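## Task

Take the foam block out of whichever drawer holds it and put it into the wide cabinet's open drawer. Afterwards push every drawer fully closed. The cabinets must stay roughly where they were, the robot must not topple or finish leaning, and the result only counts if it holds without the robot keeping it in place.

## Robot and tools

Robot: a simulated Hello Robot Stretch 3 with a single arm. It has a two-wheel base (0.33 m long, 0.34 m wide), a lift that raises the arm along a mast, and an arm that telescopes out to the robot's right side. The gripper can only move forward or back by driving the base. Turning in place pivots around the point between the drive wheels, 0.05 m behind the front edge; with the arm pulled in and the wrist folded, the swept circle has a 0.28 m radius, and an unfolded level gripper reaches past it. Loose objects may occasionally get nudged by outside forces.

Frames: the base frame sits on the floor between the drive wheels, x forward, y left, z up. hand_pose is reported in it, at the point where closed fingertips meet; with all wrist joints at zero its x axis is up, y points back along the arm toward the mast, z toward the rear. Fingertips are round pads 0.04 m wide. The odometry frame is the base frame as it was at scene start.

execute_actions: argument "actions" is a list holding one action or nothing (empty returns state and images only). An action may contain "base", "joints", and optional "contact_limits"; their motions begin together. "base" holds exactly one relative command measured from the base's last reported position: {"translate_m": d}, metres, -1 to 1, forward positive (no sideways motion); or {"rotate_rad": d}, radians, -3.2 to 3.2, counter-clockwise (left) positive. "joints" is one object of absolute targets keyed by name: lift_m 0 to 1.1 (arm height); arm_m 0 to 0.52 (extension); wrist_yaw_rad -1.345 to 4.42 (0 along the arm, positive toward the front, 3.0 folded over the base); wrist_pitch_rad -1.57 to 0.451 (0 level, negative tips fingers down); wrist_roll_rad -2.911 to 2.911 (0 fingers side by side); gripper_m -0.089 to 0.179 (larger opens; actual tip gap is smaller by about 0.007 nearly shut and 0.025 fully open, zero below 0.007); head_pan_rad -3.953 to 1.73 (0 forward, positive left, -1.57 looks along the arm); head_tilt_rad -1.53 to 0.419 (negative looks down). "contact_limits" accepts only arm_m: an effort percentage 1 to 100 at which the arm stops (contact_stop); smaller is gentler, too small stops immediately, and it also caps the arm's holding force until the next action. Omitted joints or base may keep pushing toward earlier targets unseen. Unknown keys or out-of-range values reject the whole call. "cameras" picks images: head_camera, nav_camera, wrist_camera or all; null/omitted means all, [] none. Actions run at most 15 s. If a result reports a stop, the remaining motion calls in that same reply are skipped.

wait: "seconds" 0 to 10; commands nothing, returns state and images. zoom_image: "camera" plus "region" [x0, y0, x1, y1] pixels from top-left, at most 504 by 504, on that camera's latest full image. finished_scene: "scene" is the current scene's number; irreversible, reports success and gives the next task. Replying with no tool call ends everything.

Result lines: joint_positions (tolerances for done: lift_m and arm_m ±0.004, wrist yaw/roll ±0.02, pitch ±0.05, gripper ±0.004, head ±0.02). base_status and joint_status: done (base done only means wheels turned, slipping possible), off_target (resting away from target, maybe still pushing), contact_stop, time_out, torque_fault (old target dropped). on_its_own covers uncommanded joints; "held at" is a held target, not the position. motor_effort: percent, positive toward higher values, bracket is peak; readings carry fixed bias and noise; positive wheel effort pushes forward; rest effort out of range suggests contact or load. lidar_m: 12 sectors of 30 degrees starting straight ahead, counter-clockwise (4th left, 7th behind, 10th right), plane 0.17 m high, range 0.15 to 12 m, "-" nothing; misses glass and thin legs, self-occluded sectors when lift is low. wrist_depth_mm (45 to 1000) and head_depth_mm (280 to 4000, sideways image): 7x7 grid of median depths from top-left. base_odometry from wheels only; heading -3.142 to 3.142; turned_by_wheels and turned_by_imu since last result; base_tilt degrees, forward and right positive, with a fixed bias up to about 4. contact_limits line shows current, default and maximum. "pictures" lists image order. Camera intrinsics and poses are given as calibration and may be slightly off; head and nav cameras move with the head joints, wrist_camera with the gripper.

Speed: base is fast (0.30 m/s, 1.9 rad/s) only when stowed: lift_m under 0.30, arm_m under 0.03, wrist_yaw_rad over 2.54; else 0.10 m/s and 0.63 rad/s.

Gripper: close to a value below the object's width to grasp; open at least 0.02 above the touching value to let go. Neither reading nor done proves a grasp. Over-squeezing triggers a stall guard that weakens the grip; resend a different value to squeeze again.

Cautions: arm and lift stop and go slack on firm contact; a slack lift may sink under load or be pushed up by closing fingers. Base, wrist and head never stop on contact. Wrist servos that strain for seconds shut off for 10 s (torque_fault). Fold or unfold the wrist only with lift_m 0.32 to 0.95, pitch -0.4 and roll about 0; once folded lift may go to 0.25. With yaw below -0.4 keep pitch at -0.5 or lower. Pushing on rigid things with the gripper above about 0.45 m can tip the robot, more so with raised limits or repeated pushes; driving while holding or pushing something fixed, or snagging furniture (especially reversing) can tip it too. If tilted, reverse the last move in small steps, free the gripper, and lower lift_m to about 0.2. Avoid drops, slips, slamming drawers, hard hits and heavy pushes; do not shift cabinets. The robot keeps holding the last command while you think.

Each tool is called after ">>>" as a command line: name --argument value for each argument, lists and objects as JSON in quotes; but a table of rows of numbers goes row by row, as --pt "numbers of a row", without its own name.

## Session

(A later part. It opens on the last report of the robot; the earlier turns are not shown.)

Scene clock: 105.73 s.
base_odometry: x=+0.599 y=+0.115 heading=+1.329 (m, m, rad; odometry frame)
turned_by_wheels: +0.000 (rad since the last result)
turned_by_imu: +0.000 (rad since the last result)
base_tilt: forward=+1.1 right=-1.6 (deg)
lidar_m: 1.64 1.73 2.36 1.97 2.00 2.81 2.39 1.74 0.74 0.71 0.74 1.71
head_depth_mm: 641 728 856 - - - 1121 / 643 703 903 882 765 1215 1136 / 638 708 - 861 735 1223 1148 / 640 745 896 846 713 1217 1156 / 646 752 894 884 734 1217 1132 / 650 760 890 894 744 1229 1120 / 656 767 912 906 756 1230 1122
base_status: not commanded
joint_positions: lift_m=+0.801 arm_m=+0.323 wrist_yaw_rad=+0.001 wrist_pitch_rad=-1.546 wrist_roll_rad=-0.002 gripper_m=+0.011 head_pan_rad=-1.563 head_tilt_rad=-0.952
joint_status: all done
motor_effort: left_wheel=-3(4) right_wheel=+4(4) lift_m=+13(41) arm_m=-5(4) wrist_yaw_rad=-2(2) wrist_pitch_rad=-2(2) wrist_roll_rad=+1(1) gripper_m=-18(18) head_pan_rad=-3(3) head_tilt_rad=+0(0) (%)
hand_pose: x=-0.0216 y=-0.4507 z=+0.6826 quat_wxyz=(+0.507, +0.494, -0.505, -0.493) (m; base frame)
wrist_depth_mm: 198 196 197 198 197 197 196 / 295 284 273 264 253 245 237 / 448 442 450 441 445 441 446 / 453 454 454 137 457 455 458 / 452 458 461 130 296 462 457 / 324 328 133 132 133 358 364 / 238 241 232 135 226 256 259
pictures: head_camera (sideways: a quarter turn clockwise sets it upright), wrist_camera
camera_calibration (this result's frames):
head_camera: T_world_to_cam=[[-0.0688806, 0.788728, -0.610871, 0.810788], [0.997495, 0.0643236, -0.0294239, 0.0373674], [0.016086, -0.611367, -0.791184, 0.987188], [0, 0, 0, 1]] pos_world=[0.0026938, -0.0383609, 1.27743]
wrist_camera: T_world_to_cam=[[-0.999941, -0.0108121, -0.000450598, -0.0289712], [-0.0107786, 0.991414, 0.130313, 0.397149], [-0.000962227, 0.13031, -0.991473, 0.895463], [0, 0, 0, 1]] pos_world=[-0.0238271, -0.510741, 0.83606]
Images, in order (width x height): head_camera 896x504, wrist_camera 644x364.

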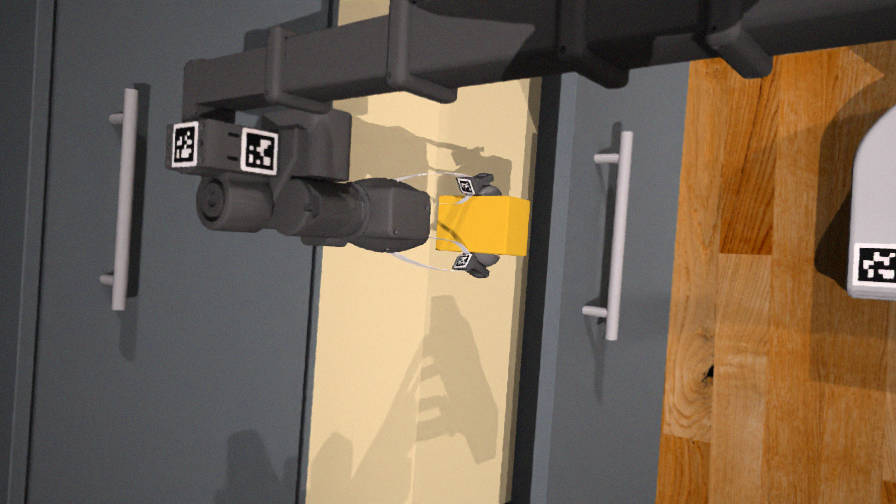

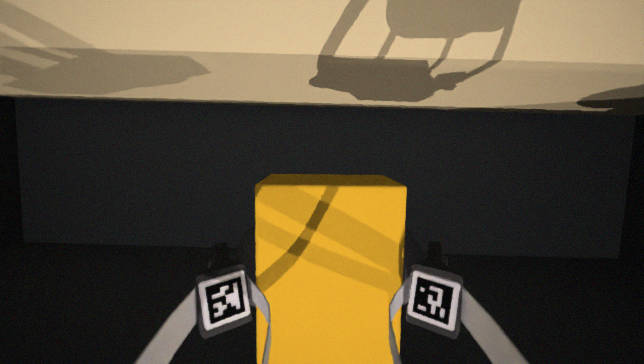

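>>> execute_actions --actions '[{"joints": {"lift_m": 0.565}}]' --cameras '["head_camera", "wrist_camera"]'

Scene clock: 111.00 s.
base_odometry: x=+0.599 y=+0.115 heading=+1.329 (m, m, rad; odometry frame)
turned_by_wheels: +0.000 (rad since the last result)
turned_by_imu: +0.000 (rad since the last result)
base_tilt: forward=+1.2 right=-1.6 (deg)
lidar_m: 1.65 1.72 2.37 1.97 2.01 2.79 2.39 1.73 0.74 0.71 0.75 1.71
head_depth_mm: 641 729 872 869 752 1213 1139 / 643 735 877 882 870 - - / 637 741 903 - 708 1221 1149 / 641 747 896 876 700 1213 1158 / 645 753 894 884 734 1217 1134 / 651 759 895 896 745 1234 1122 / 654 766 906 903 755 1225 1125
base_status: not commanded
joint_positions: lift_m=+0.566 arm_m=+0.323 wrist_yaw_rad=+0.001 wrist_pitch_rad=-1.546 wrist_roll_rad=-0.002 gripper_m=+0.011 head_pan_rad=-1.563 head_tilt_rad=-0.952
joint_status: all done
motor_effort: left_wheel=-3(3) right_wheel=+4(4) lift_m=+13(14) arm_m=-6(6) wrist_yaw_rad=-2(2) wrist_pitch_rad=-2(2) wrist_roll_rad=+1(1) gripper_m=-18(18) head_pan_rad=-3(3) head_tilt_rad=+1(0) (%)
hand_pose: x=-0.0216 y=-0.4506 z=+0.4476 quat_wxyz=(+0.507, +0.494, -0.505, -0.493) (m; base frame)
wrist_depth_mm: 162 159 155 152 149 146 142 / 210 209 209 210 210 209 208 / 213 212 212 213 213 212 213 / 218 215 217 137 214 215 216 / 220 218 219 130 176 218 218 / 223 224 132 133 133 224 222 / 225 226 227 135 225 226 225
pictures: head_camera (sideways: a quarter turn clockwise sets it upright), wrist_camera
camera_calibration (this result's frames):
head_camera: T_world_to_cam=[[-0.0688802, 0.788729, -0.61087, 0.810788], [0.997495, 0.0643231, -0.0294238, 0.0373674], [0.0160857, -0.611367, -0.791184, 0.987188], [0, 0, 0, 1]] pos_world=[0.00269378, -0.0383608, 1.27743]
wrist_camera: T_world_to_cam=[[-0.999941, -0.010812, -0.000453895, -0.0290746], [-0.0107786, 0.991371, 0.130639, 0.427518], [-0.000962484, 0.130636, -0.99143, 0.662587], [0, 0, 0, 1]] pos_world=[-0.0238272, -0.510701, 0.601045]
Images, in order (width x height): head_camera 896x504, wrist_camera 644x364.

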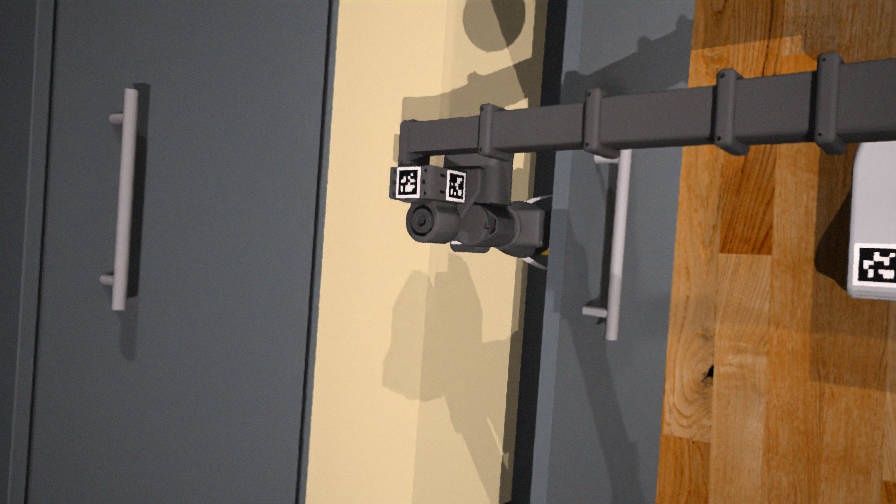

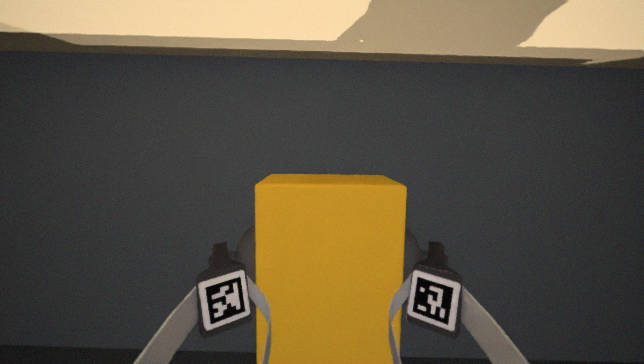

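>>> execute_actions --actions '[{"joints": {"lift_m": 0.531}}]' --cameras '["head_camera", "wrist_camera"]'

Scene clock: 112.30 s.
base_odometry: x=+0.599 y=+0.115 heading=+1.329 (m, m, rad; odometry frame)
turned_by_wheels: +0.000 (rad since the last result)
turned_by_imu: +0.000 (rad since the last result)
base_tilt: forward=+1.1 right=-1.6 (deg)
lidar_m: 1.64 1.73 2.36 1.97 2.01 2.80 2.40 1.74 0.73 0.71 0.75 1.70
head_depth_mm: 640 731 870 869 753 1211 1140 / 642 732 880 878 764 1062 - / 639 742 901 868 710 1219 1155 / 641 748 900 876 710 1222 1159 / 647 753 895 880 732 1226 1131 / 651 760 896 890 742 1237 1124 / 655 766 909 903 757 1228 1126
base_status: not commanded
joint_positions: lift_m=+0.532 arm_m=+0.323 wrist_yaw_rad=+0.001 wrist_pitch_rad=-1.546 wrist_roll_rad=-0.002 gripper_m=+0.011 head_pan_rad=-1.563 head_tilt_rad=-0.952
joint_status: all done
motor_effort: left_wheel=-4(4) right_wheel=+4(4) lift_m=+13(15) arm_m=-6(6) wrist_yaw_rad=-2(2) wrist_pitch_rad=-2(2) wrist_roll_rad=+1(1) gripper_m=-18(18) head_pan_rad=-3(2) head_tilt_rad=+1(0) (%)
hand_pose: x=-0.0216 y=-0.4505 z=+0.4136 quat_wxyz=(+0.507, +0.494, -0.505, -0.494) (m; base frame)
wrist_depth_mm: 160 159 155 151 149 146 143 / 175 176 177 176 176 175 177 / 179 179 179 179 179 179 179 / 182 181 180 136 180 180 182 / 185 185 183 130 157 185 183 / 188 188 132 133 133 188 187 / 192 190 191 135 191 191 191
pictures: head_camera (sideways: a quarter turn clockwise sets it upright), wrist_camera
camera_calibration (this result's frames):
head_camera: T_world_to_cam=[[-0.0688803, 0.788729, -0.610871, 0.810788], [0.997495, 0.0643233, -0.0294238, 0.0373674], [0.0160858, -0.611367, -0.791184, 0.987188], [0, 0, 0, 1]] pos_world=[0.00269379, -0.0383609, 1.27743]
wrist_camera: T_world_to_cam=[[-0.999941, -0.0108113, -0.00045508, -0.0290889], [-0.0107779, 0.991356, 0.130755, 0.431874], [-0.000962482, 0.130753, -0.991415, 0.62892], [0, 0, 0, 1]] pos_world=[-0.0238272, -0.510688, 0.567037]
Images, in order (width x height): head_camera 896x504, wrist_camera 644x364.

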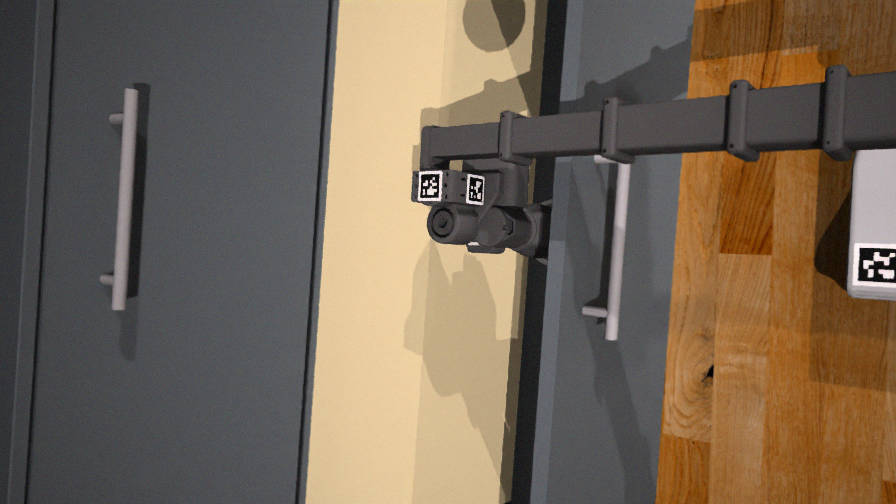

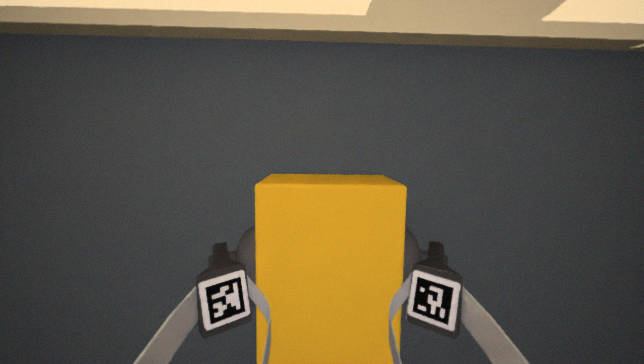

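>>> execute_actions --actions '[{"joints": {"lift_m": 0.527, "gripper_m": 0.11}}]' --cameras '["wrist_camera"]'

Scene clock: 113.97 s.
base_odometry: x=+0.599 y=+0.115 heading=+1.329 (m, m, rad; odometry frame)
turned_by_wheels: +0.000 (rad since the last result)
turned_by_imu: +0.000 (rad since the last result)
base_tilt: forward=+1.2 right=-1.6 (deg)
lidar_m: 1.64 1.73 2.36 1.98 2.01 2.80 2.40 1.74 0.74 0.71 0.75 1.71
head_depth_mm: 642 729 875 868 751 1213 1139 / 643 737 879 878 765 1058 - / 637 741 903 864 712 1222 1156 / 641 749 898 875 711 1220 1158 / 645 752 894 883 732 1220 1126 / 650 762 891 891 745 1233 1127 / 654 766 905 906 759 1235 1124
base_status: not commanded
joint_positions: lift_m=+0.528 arm_m=+0.323 wrist_yaw_rad=+0.001 wrist_pitch_rad=-1.546 wrist_roll_rad=-0.002 gripper_m=+0.110 head_pan_rad=-1.563 head_tilt_rad=-0.952
joint_status: all done
motor_effort: left_wheel=-3(4) right_wheel=+4(4) lift_m=+13(14) arm_m=-6(6) wrist_yaw_rad=-2(2) wrist_pitch_rad=-2(2) wrist_roll_rad=+1(1) gripper_m=+0(80) head_pan_rad=-3(3) head_tilt_rad=+0(1) (%)
hand_pose: x=-0.0216 y=-0.4505 z=+0.4097 quat_wxyz=(+0.507, +0.495, -0.505, -0.494) (m; base frame)
wrist_depth_mm: 161 158 155 152 149 146 142 / 173 173 172 172 172 172 173 / 176 175 176 175 175 176 174 / 178 178 178 134 177 177 177 / 181 180 179 135 179 181 181 / 185 184 183 137 182 182 183 / 186 187 185 139 186 186 186
pictures: wrist_camera
camera_calibration (this result's frames):
wrist_camera: T_world_to_cam=[[-0.999941, -0.0108116, -0.00045527, -0.0290908], [-0.0107782, 0.991354, 0.130775, 0.432382], [-0.000962542, 0.130772, -0.991412, 0.624966], [0, 0, 0, 1]] pos_world=[-0.0238272, -0.510686, 0.563041]
Images, in order (width x height): wrist_camera 644x364.

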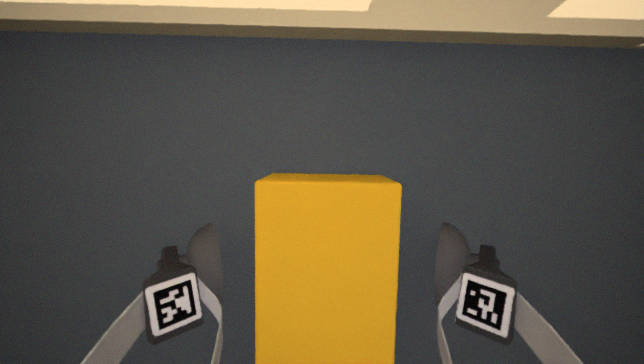

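>>> execute_actions --actions '[{"joints": {"lift_m": 0.845}}]' --cameras '["wrist_camera"]'

>>> execute_actions --actions '[{"joints": {"arm_m": 0.005, "wrist_pitch_rad": -0.4, "wrist_yaw_rad": 1.5, "gripper_m": 0.03}}]' --cameras '[]'

>>> execute_actions --actions '[{"joints": {"wrist_yaw_rad": 3.0, "lift_m": 0.32, "head_tilt_rad": -1.1}}]' --cameras '["head_camera"]'

Scene clock: 118.40 s.
base_odometry: x=+0.599 y=+0.115 heading=+1.329 (m, m, rad; odometry frame)
turned_by_wheels: +0.000 (rad since the last result)
turned_by_imu: +0.000 (rad since the last result)
base_tilt: forward=+1.1 right=-1.6 (deg)
lidar_m: 1.64 1.73 2.36 1.97 2.01 2.80 2.40 1.73 0.73 0.71 0.75 1.71
head_depth_mm: 641 695 - - 757 901 1145 / 643 - 926 878 759 1213 1138 / 638 - - 879 739 1223 1149 / 641 748 899 879 717 1213 1155 / 646 752 897 887 731 1217 1128 / 650 757 891 893 749 1230 1125 / 656 769 904 901 757 1222 1121
base_status: not commanded
joint_positions: lift_m=+0.844 arm_m=+0.323 wrist_yaw_rad=+0.001 wrist_pitch_rad=-1.546 wrist_roll_rad=-0.002 gripper_m=+0.110 head_pan_rad=-1.563 head_tilt_rad=-0.952
joint_status: all done
motor_effort: left_wheel=-3(4) right_wheel=+4(4) lift_m=+47(49) arm_m=-6(5) wrist_yaw_rad=-2(2) wrist_pitch_rad=-2(2) wrist_roll_rad=+1(0) gripper_m=+0(1) head_pan_rad=-3(3) head_tilt_rad=+0(0) (%)
hand_pose: x=-0.0216 y=-0.4505 z=+0.7262 quat_wxyz=(+0.507, +0.495, -0.505, -0.494) (m; base frame)
wrist_depth_mm: 239 239 238 239 238 240 239 / 294 284 277 265 255 246 241 / 487 493 488 486 493 498 481 / 499 494 500 491 491 497 496 / 476 496 507 500 507 502 474 / 326 342 340 338 346 384 364 / 238 229 243 247 250 238 258
pictures: wrist_camera
camera_calibration (this result's frames):
wrist_camera: T_world_to_cam=[[-0.999941, -0.0108116, -0.000455308, -0.0289466], [-0.0107783, 0.991353, 0.130778, 0.390976], [-0.000962547, 0.130775, -0.991412, 0.938839], [0, 0, 0, 1]] pos_world=[-0.0238272, -0.510685, 0.879631]
Images, in order (width x height): wrist_camera 644x364.

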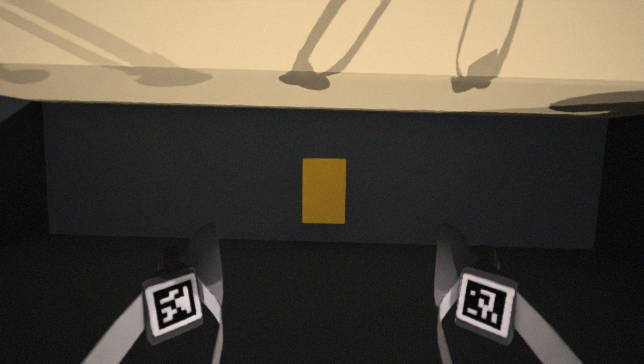

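Scene clock: 121.97 s.
base_odometry: x=+0.599 y=+0.115 heading=+1.329 (m, m, rad; odometry frame)
turned_by_wheels: +0.000 (rad since the last result)
turned_by_imu: +0.000 (rad since the last result)
base_tilt: forward=+1.2 right=-1.6 (deg)
lidar_m: 1.65 1.73 2.36 1.97 2.01 2.79 2.40 1.74 0.73 0.71 0.75 1.71
head_depth_mm: 641 731 869 872 - - 1141 / 644 734 881 882 - 1222 1140 / 639 740 904 880 - 1215 1151 / 642 750 900 875 717 - 1154 / 646 753 897 885 698 - 1125 / 650 760 894 895 678 - 1122 / 656 767 908 901 725 1230 1124
base_status: not commanded
joint_positions: lift_m=+0.844 arm_m=+0.005 wrist_yaw_rad=+1.499 wrist_pitch_rad=-0.419 wrist_roll_rad=-0.002 gripper_m=+0.030 head_pan_rad=-1.563 head_tilt_rad=-0.951
joint_status: all done
motor_effort: left_wheel=-3(3) right_wheel=+4(5) lift_m=+47(47) arm_m=-6(7) wrist_yaw_rad=+0(5) wrist_pitch_rad=+11(11) wrist_roll_rad=+0(1) gripper_m=+0(79) head_pan_rad=-3(3) head_tilt_rad=+0(0) (%)
hand_pose: x=+0.2023 y=-0.1666 z=+0.8566 quat_wxyz=(+0.607, +0.579, -0.405, +0.364) (m; base frame)
wrist_depth_mm: - - - - - - - / - - - - - - - / - - - - - - - / - - - - - - - / - - - - - - - / - - - - 506 459 465 / - - - - - 358 475
pictures: none
No camera images: the call's "cameras" was empty. Leave "cameras" out to get every camera's image.

Scene clock: 127.57 s.
base_odometry: x=+0.599 y=+0.115 heading=+1.329 (m, m, rad; odometry frame)
turned_by_wheels: +0.000 (rad since the last result)
turned_by_imu: +0.000 (rad since the last result)
base_tilt: forward=+1.2 right=-1.6 (deg)
lidar_m: 1.64 1.73 2.36 1.97 2.00 2.80 2.39 1.74 0.74 0.71 0.74 1.71
head_depth_mm: 673 805 860 941 894 1224 1123 / 679 811 858 916 913 1228 - / 685 819 857 929 934 1253 - / 688 828 865 942 1280 1260 - / 694 835 865 762 1277 1213 1111 / 701 845 860 769 1284 1216 1112 / 708 854 867 784 1277 1212 1111
base_status: not commanded
joint_positions: lift_m=+0.321 arm_m=+0.005 wrist_yaw_rad=+2.998 wrist_pitch_rad=-0.418 wrist_roll_rad=-0.002 gripper_m=+0.030 head_pan_rad=-1.563 head_tilt_rad=-1.086
joint_status: all done
motor_effort: left_wheel=-2(3) right_wheel=+4(4) lift_m=+13(40) arm_m=-6(5) wrist_yaw_rad=+2(2) wrist_pitch_rad=+10(11) wrist_roll_rad=+1(1) gripper_m=+0(0) head_pan_rad=-3(3) head_tilt_rad=-5(14) (%)
hand_pose: x=+0.0110 y=+0.0717 z=+0.3333 quat_wxyz=(+0.196, +0.700, +0.097, +0.680) (m; base frame)
wrist_depth_mm: - - - - - - - / - - - - - - - / - - - - - - - / 895 887 872 876 921 868 875 / 695 696 711 712 712 702 695 / 575 571 - 574 599 576 572 / 486 511 - 508 473 488 486
pictures: head_camera (sideways: a quarter turn clockwise sets it upright)
camera_calibration (this result's frames):
head_camera: T_world_to_cam=[[-0.0694482, 0.863554, -0.499452, 0.665639], [0.997469, 0.0677568, -0.0215453, 0.0271061], [0.0152358, -0.499684, -0.866074, 1.08455], [0, 0, 0, 1]] pos_world=[0.00266606, -0.0347211, 1.27234]
Images, in order (width x height): head_camera 896x504.

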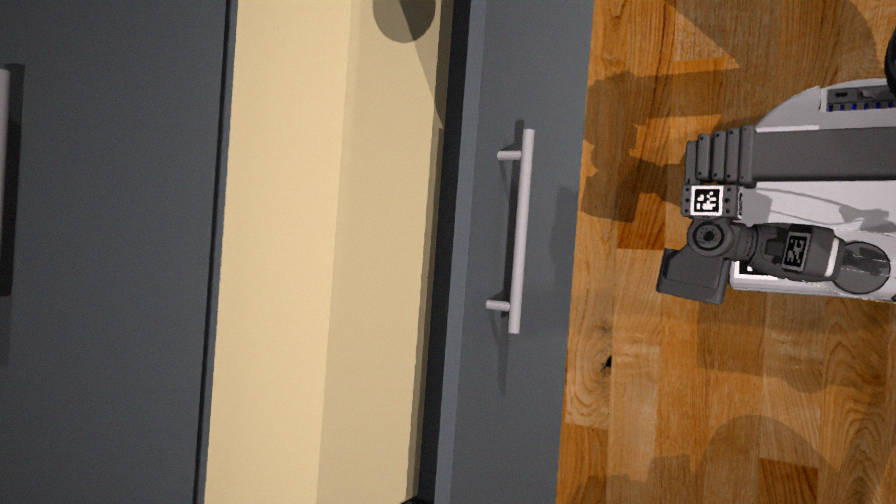

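>>> execute_actions --actions '[{"joints": {"arm_m": 0.45}, "contact_limits": {"arm_m": 15}}]' --cameras '["head_camera"]'

Scene clock: 130.63 s.
base_odometry: x=+0.599 y=+0.115 heading=+1.329 (m, m, rad; odometry frame)
turned_by_wheels: +0.000 (rad since the last result)
turned_by_imu: +0.000 (rad since the last result)
base_tilt: forward=+1.2 right=-1.6 (deg)
lidar_m: 1.64 1.73 2.36 1.97 2.01 2.80 2.40 1.74 0.74 0.71 0.75 1.71
head_depth_mm: 673 803 861 912 901 1224 1121 / 678 813 857 923 926 1218 - / 685 818 861 939 832 1238 - / 692 828 869 942 850 1212 - / 696 836 863 761 1281 1213 1117 / 703 846 863 780 1279 1215 1112 / 708 851 870 793 1287 1209 1108
base_status: not commanded
joint_positions: lift_m=+0.321 arm_m=+0.146 wrist_yaw_rad=+3.002 wrist_pitch_rad=-0.419 wrist_roll_rad=-0.001 gripper_m=+0.030 head_pan_rad=-1.564 head_tilt_rad=-1.087
joint_status: arm_m contact_stop (moved +0.141 of +0.445)
on_its_own: arm_m is slack since a contact_stop, until your next command for it (your +0.450 is given up)
motor_effort: left_wheel=-2(4) right_wheel=+3(15) lift_m=+14(14) arm_m=+0(18) wrist_yaw_rad=-4(17) wrist_pitch_rad=+11(12) wrist_roll_rad=+0(1) gripper_m=+0(0) head_pan_rad=-3(3) head_tilt_rad=-4(5) (%)
contact_limits: arm_m 15 (drawing in: default 30, maximum 50; extending or still: default 42, maximum 68)
hand_pose: x=+0.0099 y=-0.0691 z=+0.3331 quat_wxyz=(+0.195, +0.700, +0.099, +0.680) (m; base frame)
wrist_depth_mm: - - - - - - - / - - - - - - - / - - - - - - - / 869 877 889 878 886 878 905 / 682 700 724 725 705 713 681 / 570 - - - 592 579 575 / 490 - - - 479 484 495
pictures: head_camera (sideways: a quarter turn clockwise sets it upright)
camera_calibration (this result's frames):
head_camera: T_world_to_cam=[[-0.0691824, 0.864107, -0.498531, 0.664439], [0.99749, 0.0674683, -0.0214812, 0.0270225], [0.015073, -0.498766, -0.866605, 1.08524], [0, 0, 0, 1]] pos_world=[0.00265499, -0.0346886, 1.2723]
Images, in order (width x height): head_camera 896x504.

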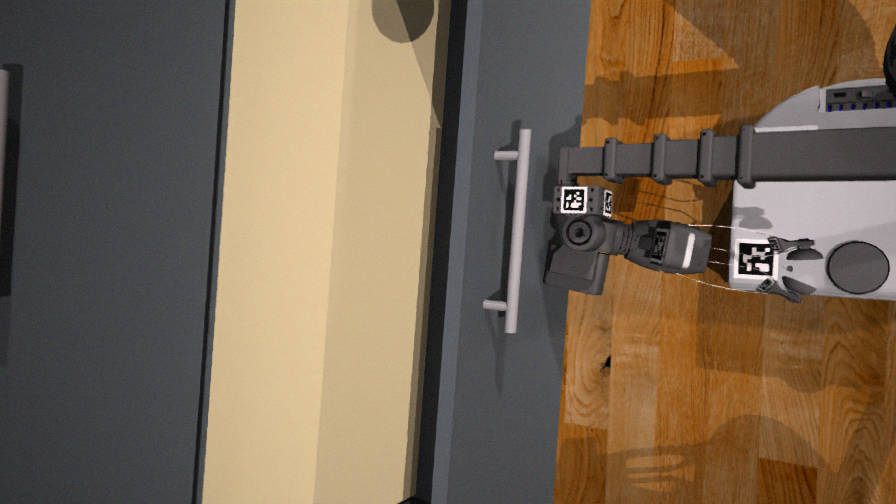

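>>> execute_actions --actions '[{"joints": {"arm_m": 0.135, "lift_m": 0.27}}]' --cameras '[]'

>>> execute_actions --actions '[{"joints": {"arm_m": 0.45}, "contact_limits": {"arm_m": 25}}]' --cameras '["head_camera"]'

Scene clock: 132.13 s.
base_odometry: x=+0.599 y=+0.115 heading=+1.329 (m, m, rad; odometry frame)
turned_by_wheels: +0.000 (rad since the last result)
turned_by_imu: +0.000 (rad since the last result)
base_tilt: forward=+1.1 right=-1.6 (deg)
lidar_m: 1.64 1.73 2.36 1.97 2.01 2.80 2.40 1.74 0.74 0.71 0.74 1.71
head_depth_mm: 675 806 859 911 904 1228 1127 / 679 811 858 918 924 1216 - / 685 821 857 931 879 1235 - / 690 830 867 943 855 1223 - / 696 837 866 763 1278 1215 1113 / 700 845 864 779 1275 1211 1109 / 706 852 868 794 1292 1207 1111
base_status: not commanded
joint_positions: lift_m=+0.271 arm_m=+0.135 wrist_yaw_rad=+3.002 wrist_pitch_rad=-0.418 wrist_roll_rad=-0.001 gripper_m=+0.030 head_pan_rad=-1.564 head_tilt_rad=-1.087
joint_status: all done
motor_effort: left_wheel=-1(2) right_wheel=+2(3) lift_m=+13(16) arm_m=-5(7) wrist_yaw_rad=-4(4) wrist_pitch_rad=+11(11) wrist_roll_rad=+0(1) gripper_m=+0(0) head_pan_rad=-3(3) head_tilt_rad=-4(4) (%)
hand_pose: x=+0.0099 y=-0.0582 z=+0.2833 quat_wxyz=(+0.195, +0.700, +0.099, +0.680) (m; base frame)
wrist_depth_mm: - - - - - - - / - - - - - - - / - - - - - - - / 786 796 785 807 792 783 776 / 611 658 - 646 627 622 626 / 525 - - - 524 507 514 / - - - - 425 435 439
pictures: none
No camera images: the call's "cameras" was empty. Leave "cameras" out to get every camera's image.

Scene clock: 135.67 s.
base_odometry: x=+0.599 y=+0.115 heading=+1.329 (m, m, rad; odometry frame)
turned_by_wheels: +0.000 (rad since the last result)
turned_by_imu: -0.003 (rad since the last result)
base_tilt: forward=+1.1 right=-1.5 (deg)
lidar_m: 1.64 1.73 2.35 1.97 2.01 2.79 2.39 1.74 0.74 0.71 0.74 1.71
head_depth_mm: 677 806 907 1336 1355 1221 1121 / 680 814 918 1347 1339 1228 - / 686 819 923 1413 1354 1232 - / 689 825 940 1412 1332 1232 - / 697 829 953 1411 1335 1217 1115 / 699 831 964 1410 1327 1210 1115 / 707 830 977 1440 1327 1204 1110
base_status: not commanded
joint_positions: lift_m=+0.271 arm_m=+0.449 wrist_yaw_rad=+3.007 wrist_pitch_rad=-0.419 wrist_roll_rad=-0.001 gripper_m=+0.030 head_pan_rad=-1.564 head_tilt_rad=-1.088
joint_status: all done
motor_effort: left_wheel=-4(6) right_wheel=+7(15) lift_m=+14(15) arm_m=+10(30) wrist_yaw_rad=-9(46) wrist_pitch_rad=+11(11) wrist_roll_rad=+0(0) gripper_m=+0(0) head_pan_rad=-3(3) head_tilt_rad=-4(4) (%)
contact_limits: arm_m 25 (drawing in: default 30, maximum 50; extending or still: default 42, maximum 68)
hand_pose: x=+0.0090 y=-0.3720 z=+0.2832 quat_wxyz=(+0.194, +0.699, +0.100, +0.681) (m; base frame)
wrist_depth_mm: - - - - - - - / - - - - - - - / - - - - - - - / 784 835 - 781 790 794 801 / 613 - - 617 609 623 633 / 520 492 - 503 530 509 511 / 432 435 423 430 422 438 436
pictures: head_camera (sideways: a quarter turn clockwise sets it upright)
camera_calibration (this result's frames):
head_camera: T_world_to_cam=[[-0.0690793, 0.864327, -0.498163, 0.663958], [0.997498, 0.0673566, -0.0214555, 0.026989], [0.01501, -0.498399, -0.866818, 1.08552], [0, 0, 0, 1]] pos_world=[0.0026507, -0.0346755, 1.27228]
Images, in order (width x height): head_camera 896x504.

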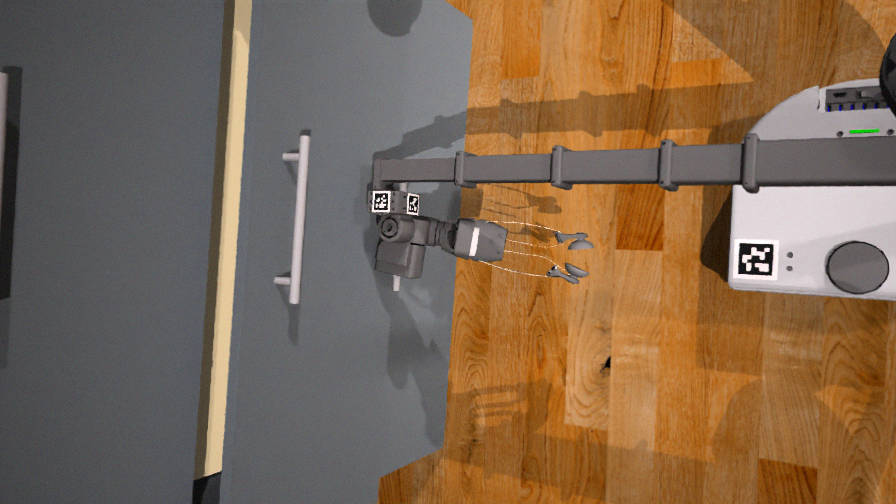

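>>> execute_actions --actions '[{"joints": {"arm_m": 0.515}, "contact_limits": {"arm_m": 22}}]' --cameras '["head_camera"]'

Scene clock: 137.43 s.
base_odometry: x=+0.599 y=+0.115 heading=+1.329 (m, m, rad; odometry frame)
turned_by_wheels: -0.001 (rad since the last result)
turned_by_imu: -0.001 (rad since the last result)
base_tilt: forward=+1.2 right=-1.6 (deg)
lidar_m: 1.65 1.73 2.35 1.97 2.01 2.80 2.39 1.74 0.74 0.71 0.75 1.71
head_depth_mm: 677 810 1002 1344 1341 1229 1126 / 680 815 1017 1356 1347 1222 - / 686 824 992 1379 1349 1232 - / 690 827 1003 1421 1338 1227 - / 696 834 1050 1411 1332 1217 1110 / 702 846 1069 1414 1327 1206 1109 / 707 854 1077 1452 1331 1207 1109
base_status: not commanded
joint_positions: lift_m=+0.271 arm_m=+0.513 wrist_yaw_rad=+3.020 wrist_pitch_rad=-0.419 wrist_roll_rad=-0.001 gripper_m=+0.030 head_pan_rad=-1.564 head_tilt_rad=-1.088
joint_status: all done
on_its_own: right_wheel is at rest, and its effort (+20) is outside its rest range (-18 to +18); arm_m is at rest, and its effort (+22) is outside its rest range (-14 to +14); wrist_yaw_rad is at rest, and its effort (-27) is outside its rest range (-12 to +12)
motor_effort: left_wheel=-13(14) right_wheel=+20(21) lift_m=+14(14) arm_m=+22(21) wrist_yaw_rad=-27(28) wrist_pitch_rad=+11(11) wrist_roll_rad=+0(0) gripper_m=+0(0) head_pan_rad=-3(3) head_tilt_rad=-5(4) (%)
contact_limits: arm_m 22 (drawing in: default 30, maximum 50; extending or still: default 42, maximum 68)
hand_pose: x=+0.0059 y=-0.4358 z=+0.2832 quat_wxyz=(+0.189, +0.699, +0.105, +0.682) (m; base frame)
wrist_depth_mm: - - - - - - - / - - - - - - - / - - - - - - - / 786 779 - 776 795 794 777 / 612 611 - 620 614 621 630 / 505 509 507 515 536 514 518 / 439 436 423 437 429 435 437
pictures: head_camera (sideways: a quarter turn clockwise sets it upright)
camera_calibration (this result's frames):
head_camera: T_world_to_cam=[[-0.0690768, 0.864327, -0.498163, 0.663958], [0.997498, 0.0673537, -0.0214555, 0.026989], [0.0150085, -0.498399, -0.866818, 1.08552], [0, 0, 0, 1]] pos_world=[0.0026506, -0.0346755, 1.27228]
Images, in order (width x height): head_camera 896x504.

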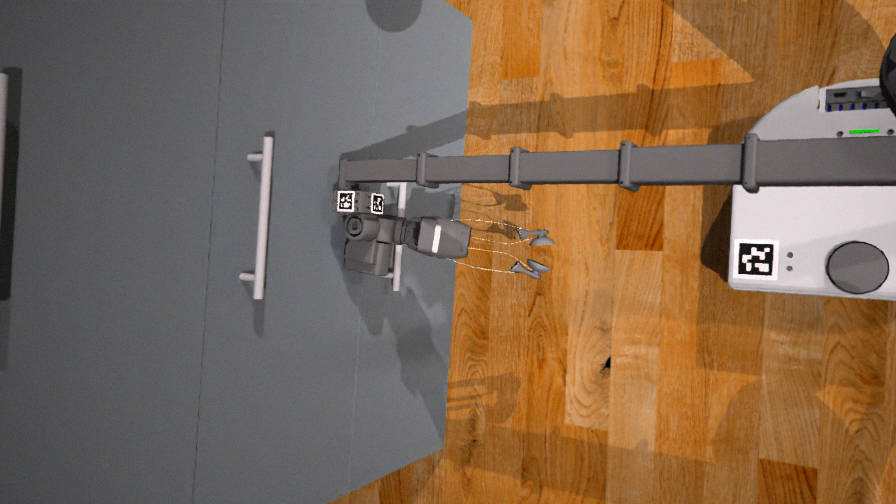

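>>> execute_actions --actions '[{"joints": {"arm_m": 0.40, "head_pan_rad": -1.05, "head_tilt_rad": -0.75}}]' --cameras '["head_camera", "nav_camera"]'

Scene clock: 139.70 s.
base_odometry: x=+0.599 y=+0.115 heading=+1.329 (m, m, rad; odometry frame)
turned_by_wheels: +0.001 (rad since the last result)
turned_by_imu: +0.001 (rad since the last result)
base_tilt: forward=+1.1 right=-1.6 (deg)
lidar_m: 1.64 1.72 2.35 1.97 2.00 2.79 2.39 1.74 0.74 0.71 0.75 1.71
head_depth_mm: 1019 721 741 835 952 1064 1205 / 1076 744 788 897 1045 1262 1181 / 1158 775 846 975 1147 1320 1196 / 1221 1308 938 1104 1316 1370 1199 / 1309 1469 1701 1904 1618 1366 1187 / 1384 1579 1837 1941 1615 1365 1185 / 1478 1694 2010 1951 1612 1361 1183
base_status: not commanded
joint_positions: lift_m=+0.271 arm_m=+0.400 wrist_yaw_rad=+3.002 wrist_pitch_rad=-0.419 wrist_roll_rad=-0.001 gripper_m=+0.030 head_pan_rad=-1.057 head_tilt_rad=-0.754
joint_status: all done
motor_effort: left_wheel=-1(14) right_wheel=+2(21) lift_m=+14(14) arm_m=-6(22) wrist_yaw_rad=-4(26) wrist_pitch_rad=+11(11) wrist_roll_rad=+0(0) gripper_m=+0(0) head_pan_rad=+4(32) head_tilt_rad=+1(19) (%)
hand_pose: x=+0.0099 y=-0.3232 z=+0.2832 quat_wxyz=(+0.195, +0.700, +0.099, +0.680) (m; base frame)
wrist_depth_mm: - - - - - - - / - - - - - - - / - - - - - - - / 776 806 - 765 788 791 790 / 616 - - 635 625 627 615 / 512 - - - 528 514 513 / 441 422 426 427 421 441 437
pictures: head_camera (sideways: a quarter turn clockwise sets it upright), nav_camera (sideways: a quarter turn counterclockwise sets it upright)
camera_calibration (this result's frames):
head_camera: T_world_to_cam=[[-0.376171, 0.538813, -0.753774, 0.998883], [0.844677, 0.533782, -0.0399782, 0.0520491], [0.38081, -0.651734, -0.655916, 0.809046], [0, 0, 0, 1]] pos_world=[0.0236933, -0.0387109, 1.28568]
nav_camera: T_world_to_cam=[[0.353164, -0.566107, 0.744847, -0.927107], [-0.868647, -0.494097, 0.036334, 0.0167477], [0.347458, -0.659841, -0.666245, 0.821375], [0, 0, 0, 1]] pos_world=[0.0565758, 0.0254098, 1.23718]
Images, in order (width x height): head_camera 896x504, nav_camera 672x504.

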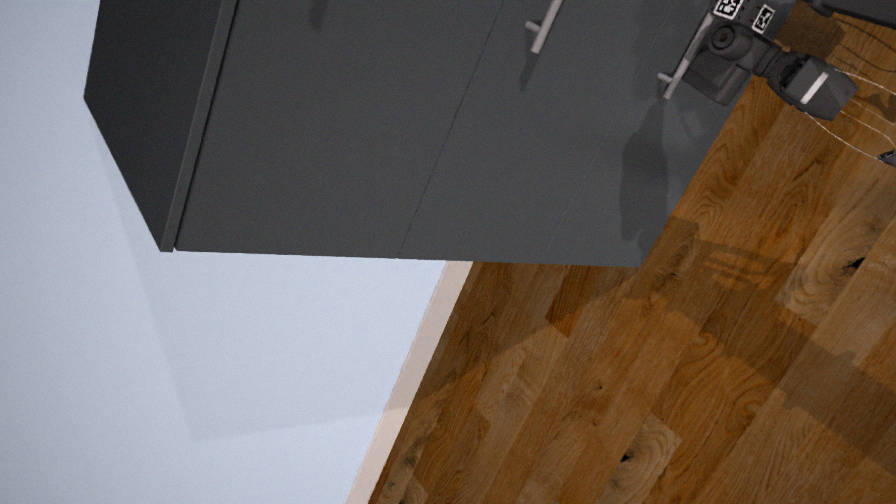

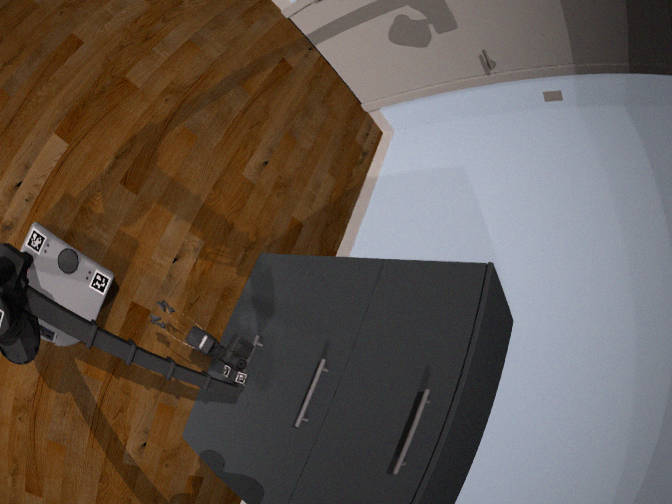

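>>> zoom_image --camera "head_camera" --region '[340, 210, 660, 290]'

>>> zoom_image --camera "head_camera" --region '[370, 230, 450, 280]'

>>> zoom_image --camera "head_camera" --region '[510, 235, 590, 285]'

Region (340, 210, 660, 290) of head_camera's 896x504 image, scaled by 1.575, with more detail than that image has; it fills the top 126 rows of this view, and the rest is white.

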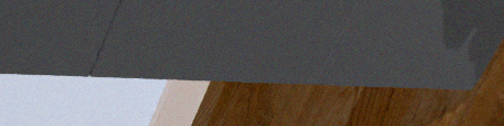

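Region (370, 230, 450, 280) of head_camera's 896x504 image, scaled by 6.300, with more detail than that image has; it fills the top 315 rows of this view, and the rest is white.

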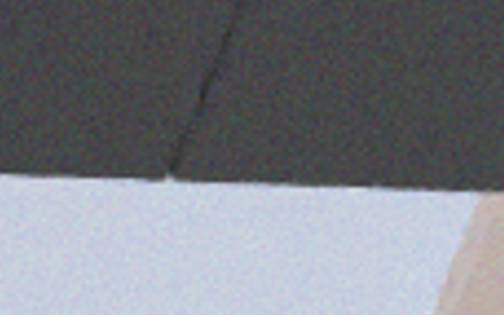

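Region (510, 235, 590, 285) of head_camera's 896x504 image, scaled by 6.300, with more detail than that image has; it fills the top 315 rows of this view, and the rest is white.

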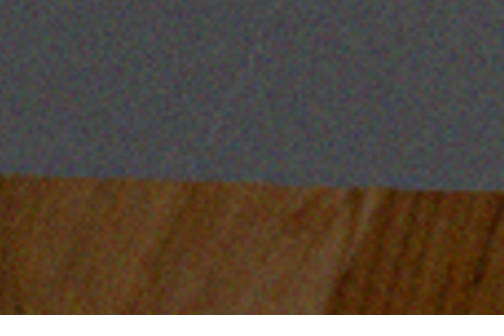

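>>> execute_actions --actions '[{"joints": {"arm_m": 0.25, "head_pan_rad": -3.0, "head_tilt_rad": -0.35}}]' --cameras '["head_camera", "nav_camera"]'

Scene clock: 145.60 s.
base_odometry: x=+0.599 y=+0.115 heading=+1.329 (m, m, rad; odometry frame)
turned_by_wheels: +0.000 (rad since the last result)
turned_by_imu: +0.000 (rad since the last result)
base_tilt: forward=+1.1 right=-1.6 (deg)
lidar_m: 1.64 1.72 2.36 1.97 2.01 2.80 2.40 1.74 0.73 0.71 0.75 1.71
head_depth_mm: 2699 2838 2965 3206 2733 2002 1567 / 2713 2878 3042 3196 2704 1971 1548 / 2762 2875 3091 3200 2705 1959 1537 / 2831 2951 3100 2560 2680 1946 1528 / 2845 3003 3266 3352 2654 1929 1522 / 2847 3059 3233 3409 2619 1917 1523 / 2478 2541 2643 2749 2553 1909 1512
base_status: not commanded
joint_positions: lift_m=+0.271 arm_m=+0.250 wrist_yaw_rad=+3.002 wrist_pitch_rad=-0.419 wrist_roll_rad=-0.001 gripper_m=+0.030 head_pan_rad=-2.993 head_tilt_rad=-0.359
joint_status: all done
motor_effort: left_wheel=-1(1) right_wheel=+2(2) lift_m=+15(14) arm_m=-6(8) wrist_yaw_rad=-4(4) wrist_pitch_rad=+11(11) wrist_roll_rad=+0(0) gripper_m=+0(1) head_pan_rad=-3(44) head_tilt_rad=+3(18) (%)
hand_pose: x=+0.0099 y=-0.1732 z=+0.2832 quat_wxyz=(+0.195, +0.700, +0.099, +0.680) (m; base frame)
wrist_depth_mm: - - - - - - - / - - - - - - - / - - - - - - - / 770 823 - 839 799 808 777 / 617 - - 647 622 616 623 / 520 - - - 531 511 516 / - - - - 425 439 436
pictures: head_camera (sideways: a quarter turn clockwise sets it upright), nav_camera (sideways: a quarter turn counterclockwise sets it upright)
camera_calibration (this result's frames):
head_camera: T_world_to_cam=[[0.301033, 0.10871, -0.947397, 1.24727], [0.178256, -0.982385, -0.0560836, 0.0771068], [-0.936805, -0.151996, -0.315109, 0.373642], [0, 0, 0, 1]] pos_world=[-0.0391843, -0.00304922, 1.30372]
nav_camera: T_world_to_cam=[[-0.32077, -0.0778451, 0.943953, -1.18265], [-0.137544, 0.989881, 0.0348931, 0.0141452], [-0.937117, -0.118642, -0.328231, 0.389412], [0, 0, 0, 1]] pos_world=[-0.0124873, -0.0598647, 1.24369]
Images, in order (width x height): head_camera 896x504, nav_camera 672x504.

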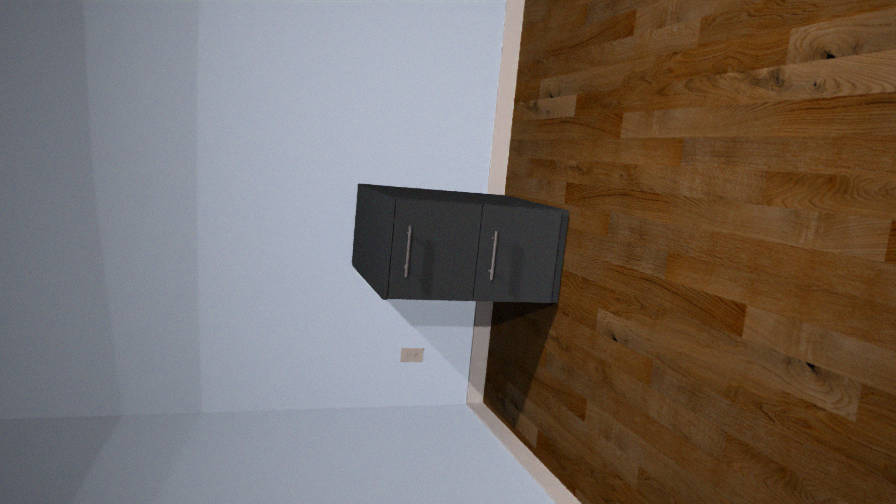

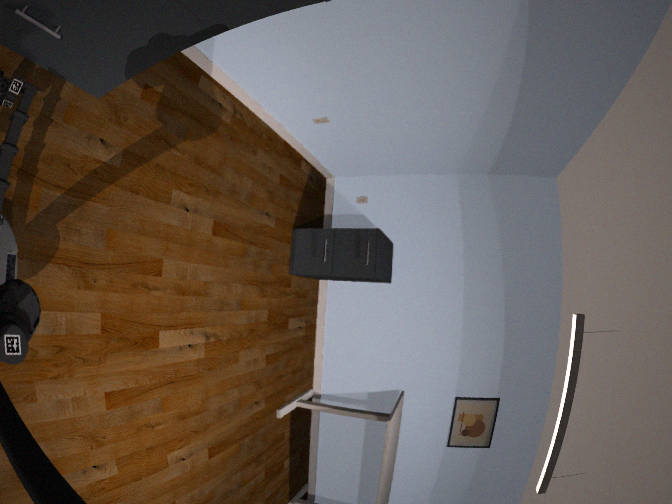

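>>> zoom_image --camera "head_camera" --region '[345, 175, 575, 310]'

>>> zoom_image --camera "head_camera" --region '[370, 180, 510, 230]'

>>> zoom_image --camera "head_camera" --region '[370, 270, 510, 320]'

Region (345, 175, 575, 310) of head_camera's 896x504 image, scaled by 2.191, with more detail than that image has; it fills the top 296 rows of this view, and the rest is white.

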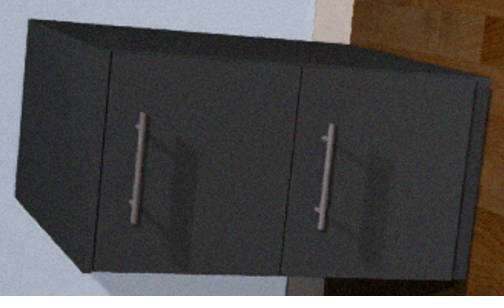

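Region (370, 180, 510, 230) of head_camera's 896x504 image, scaled by 3.600, with more detail than that image has; it fills the top 180 rows of this view, and the rest is white.

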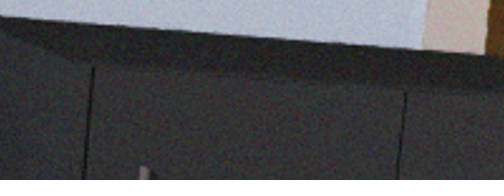

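Region (370, 270, 510, 320) of head_camera's 896x504 image, scaled by 3.600, with more detail than that image has; it fills the top 180 rows of this view, and the rest is white.

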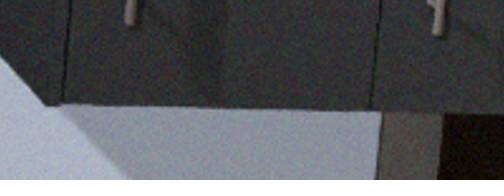

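>>> finished_scene --scene 1

The scene is finished: the task was done.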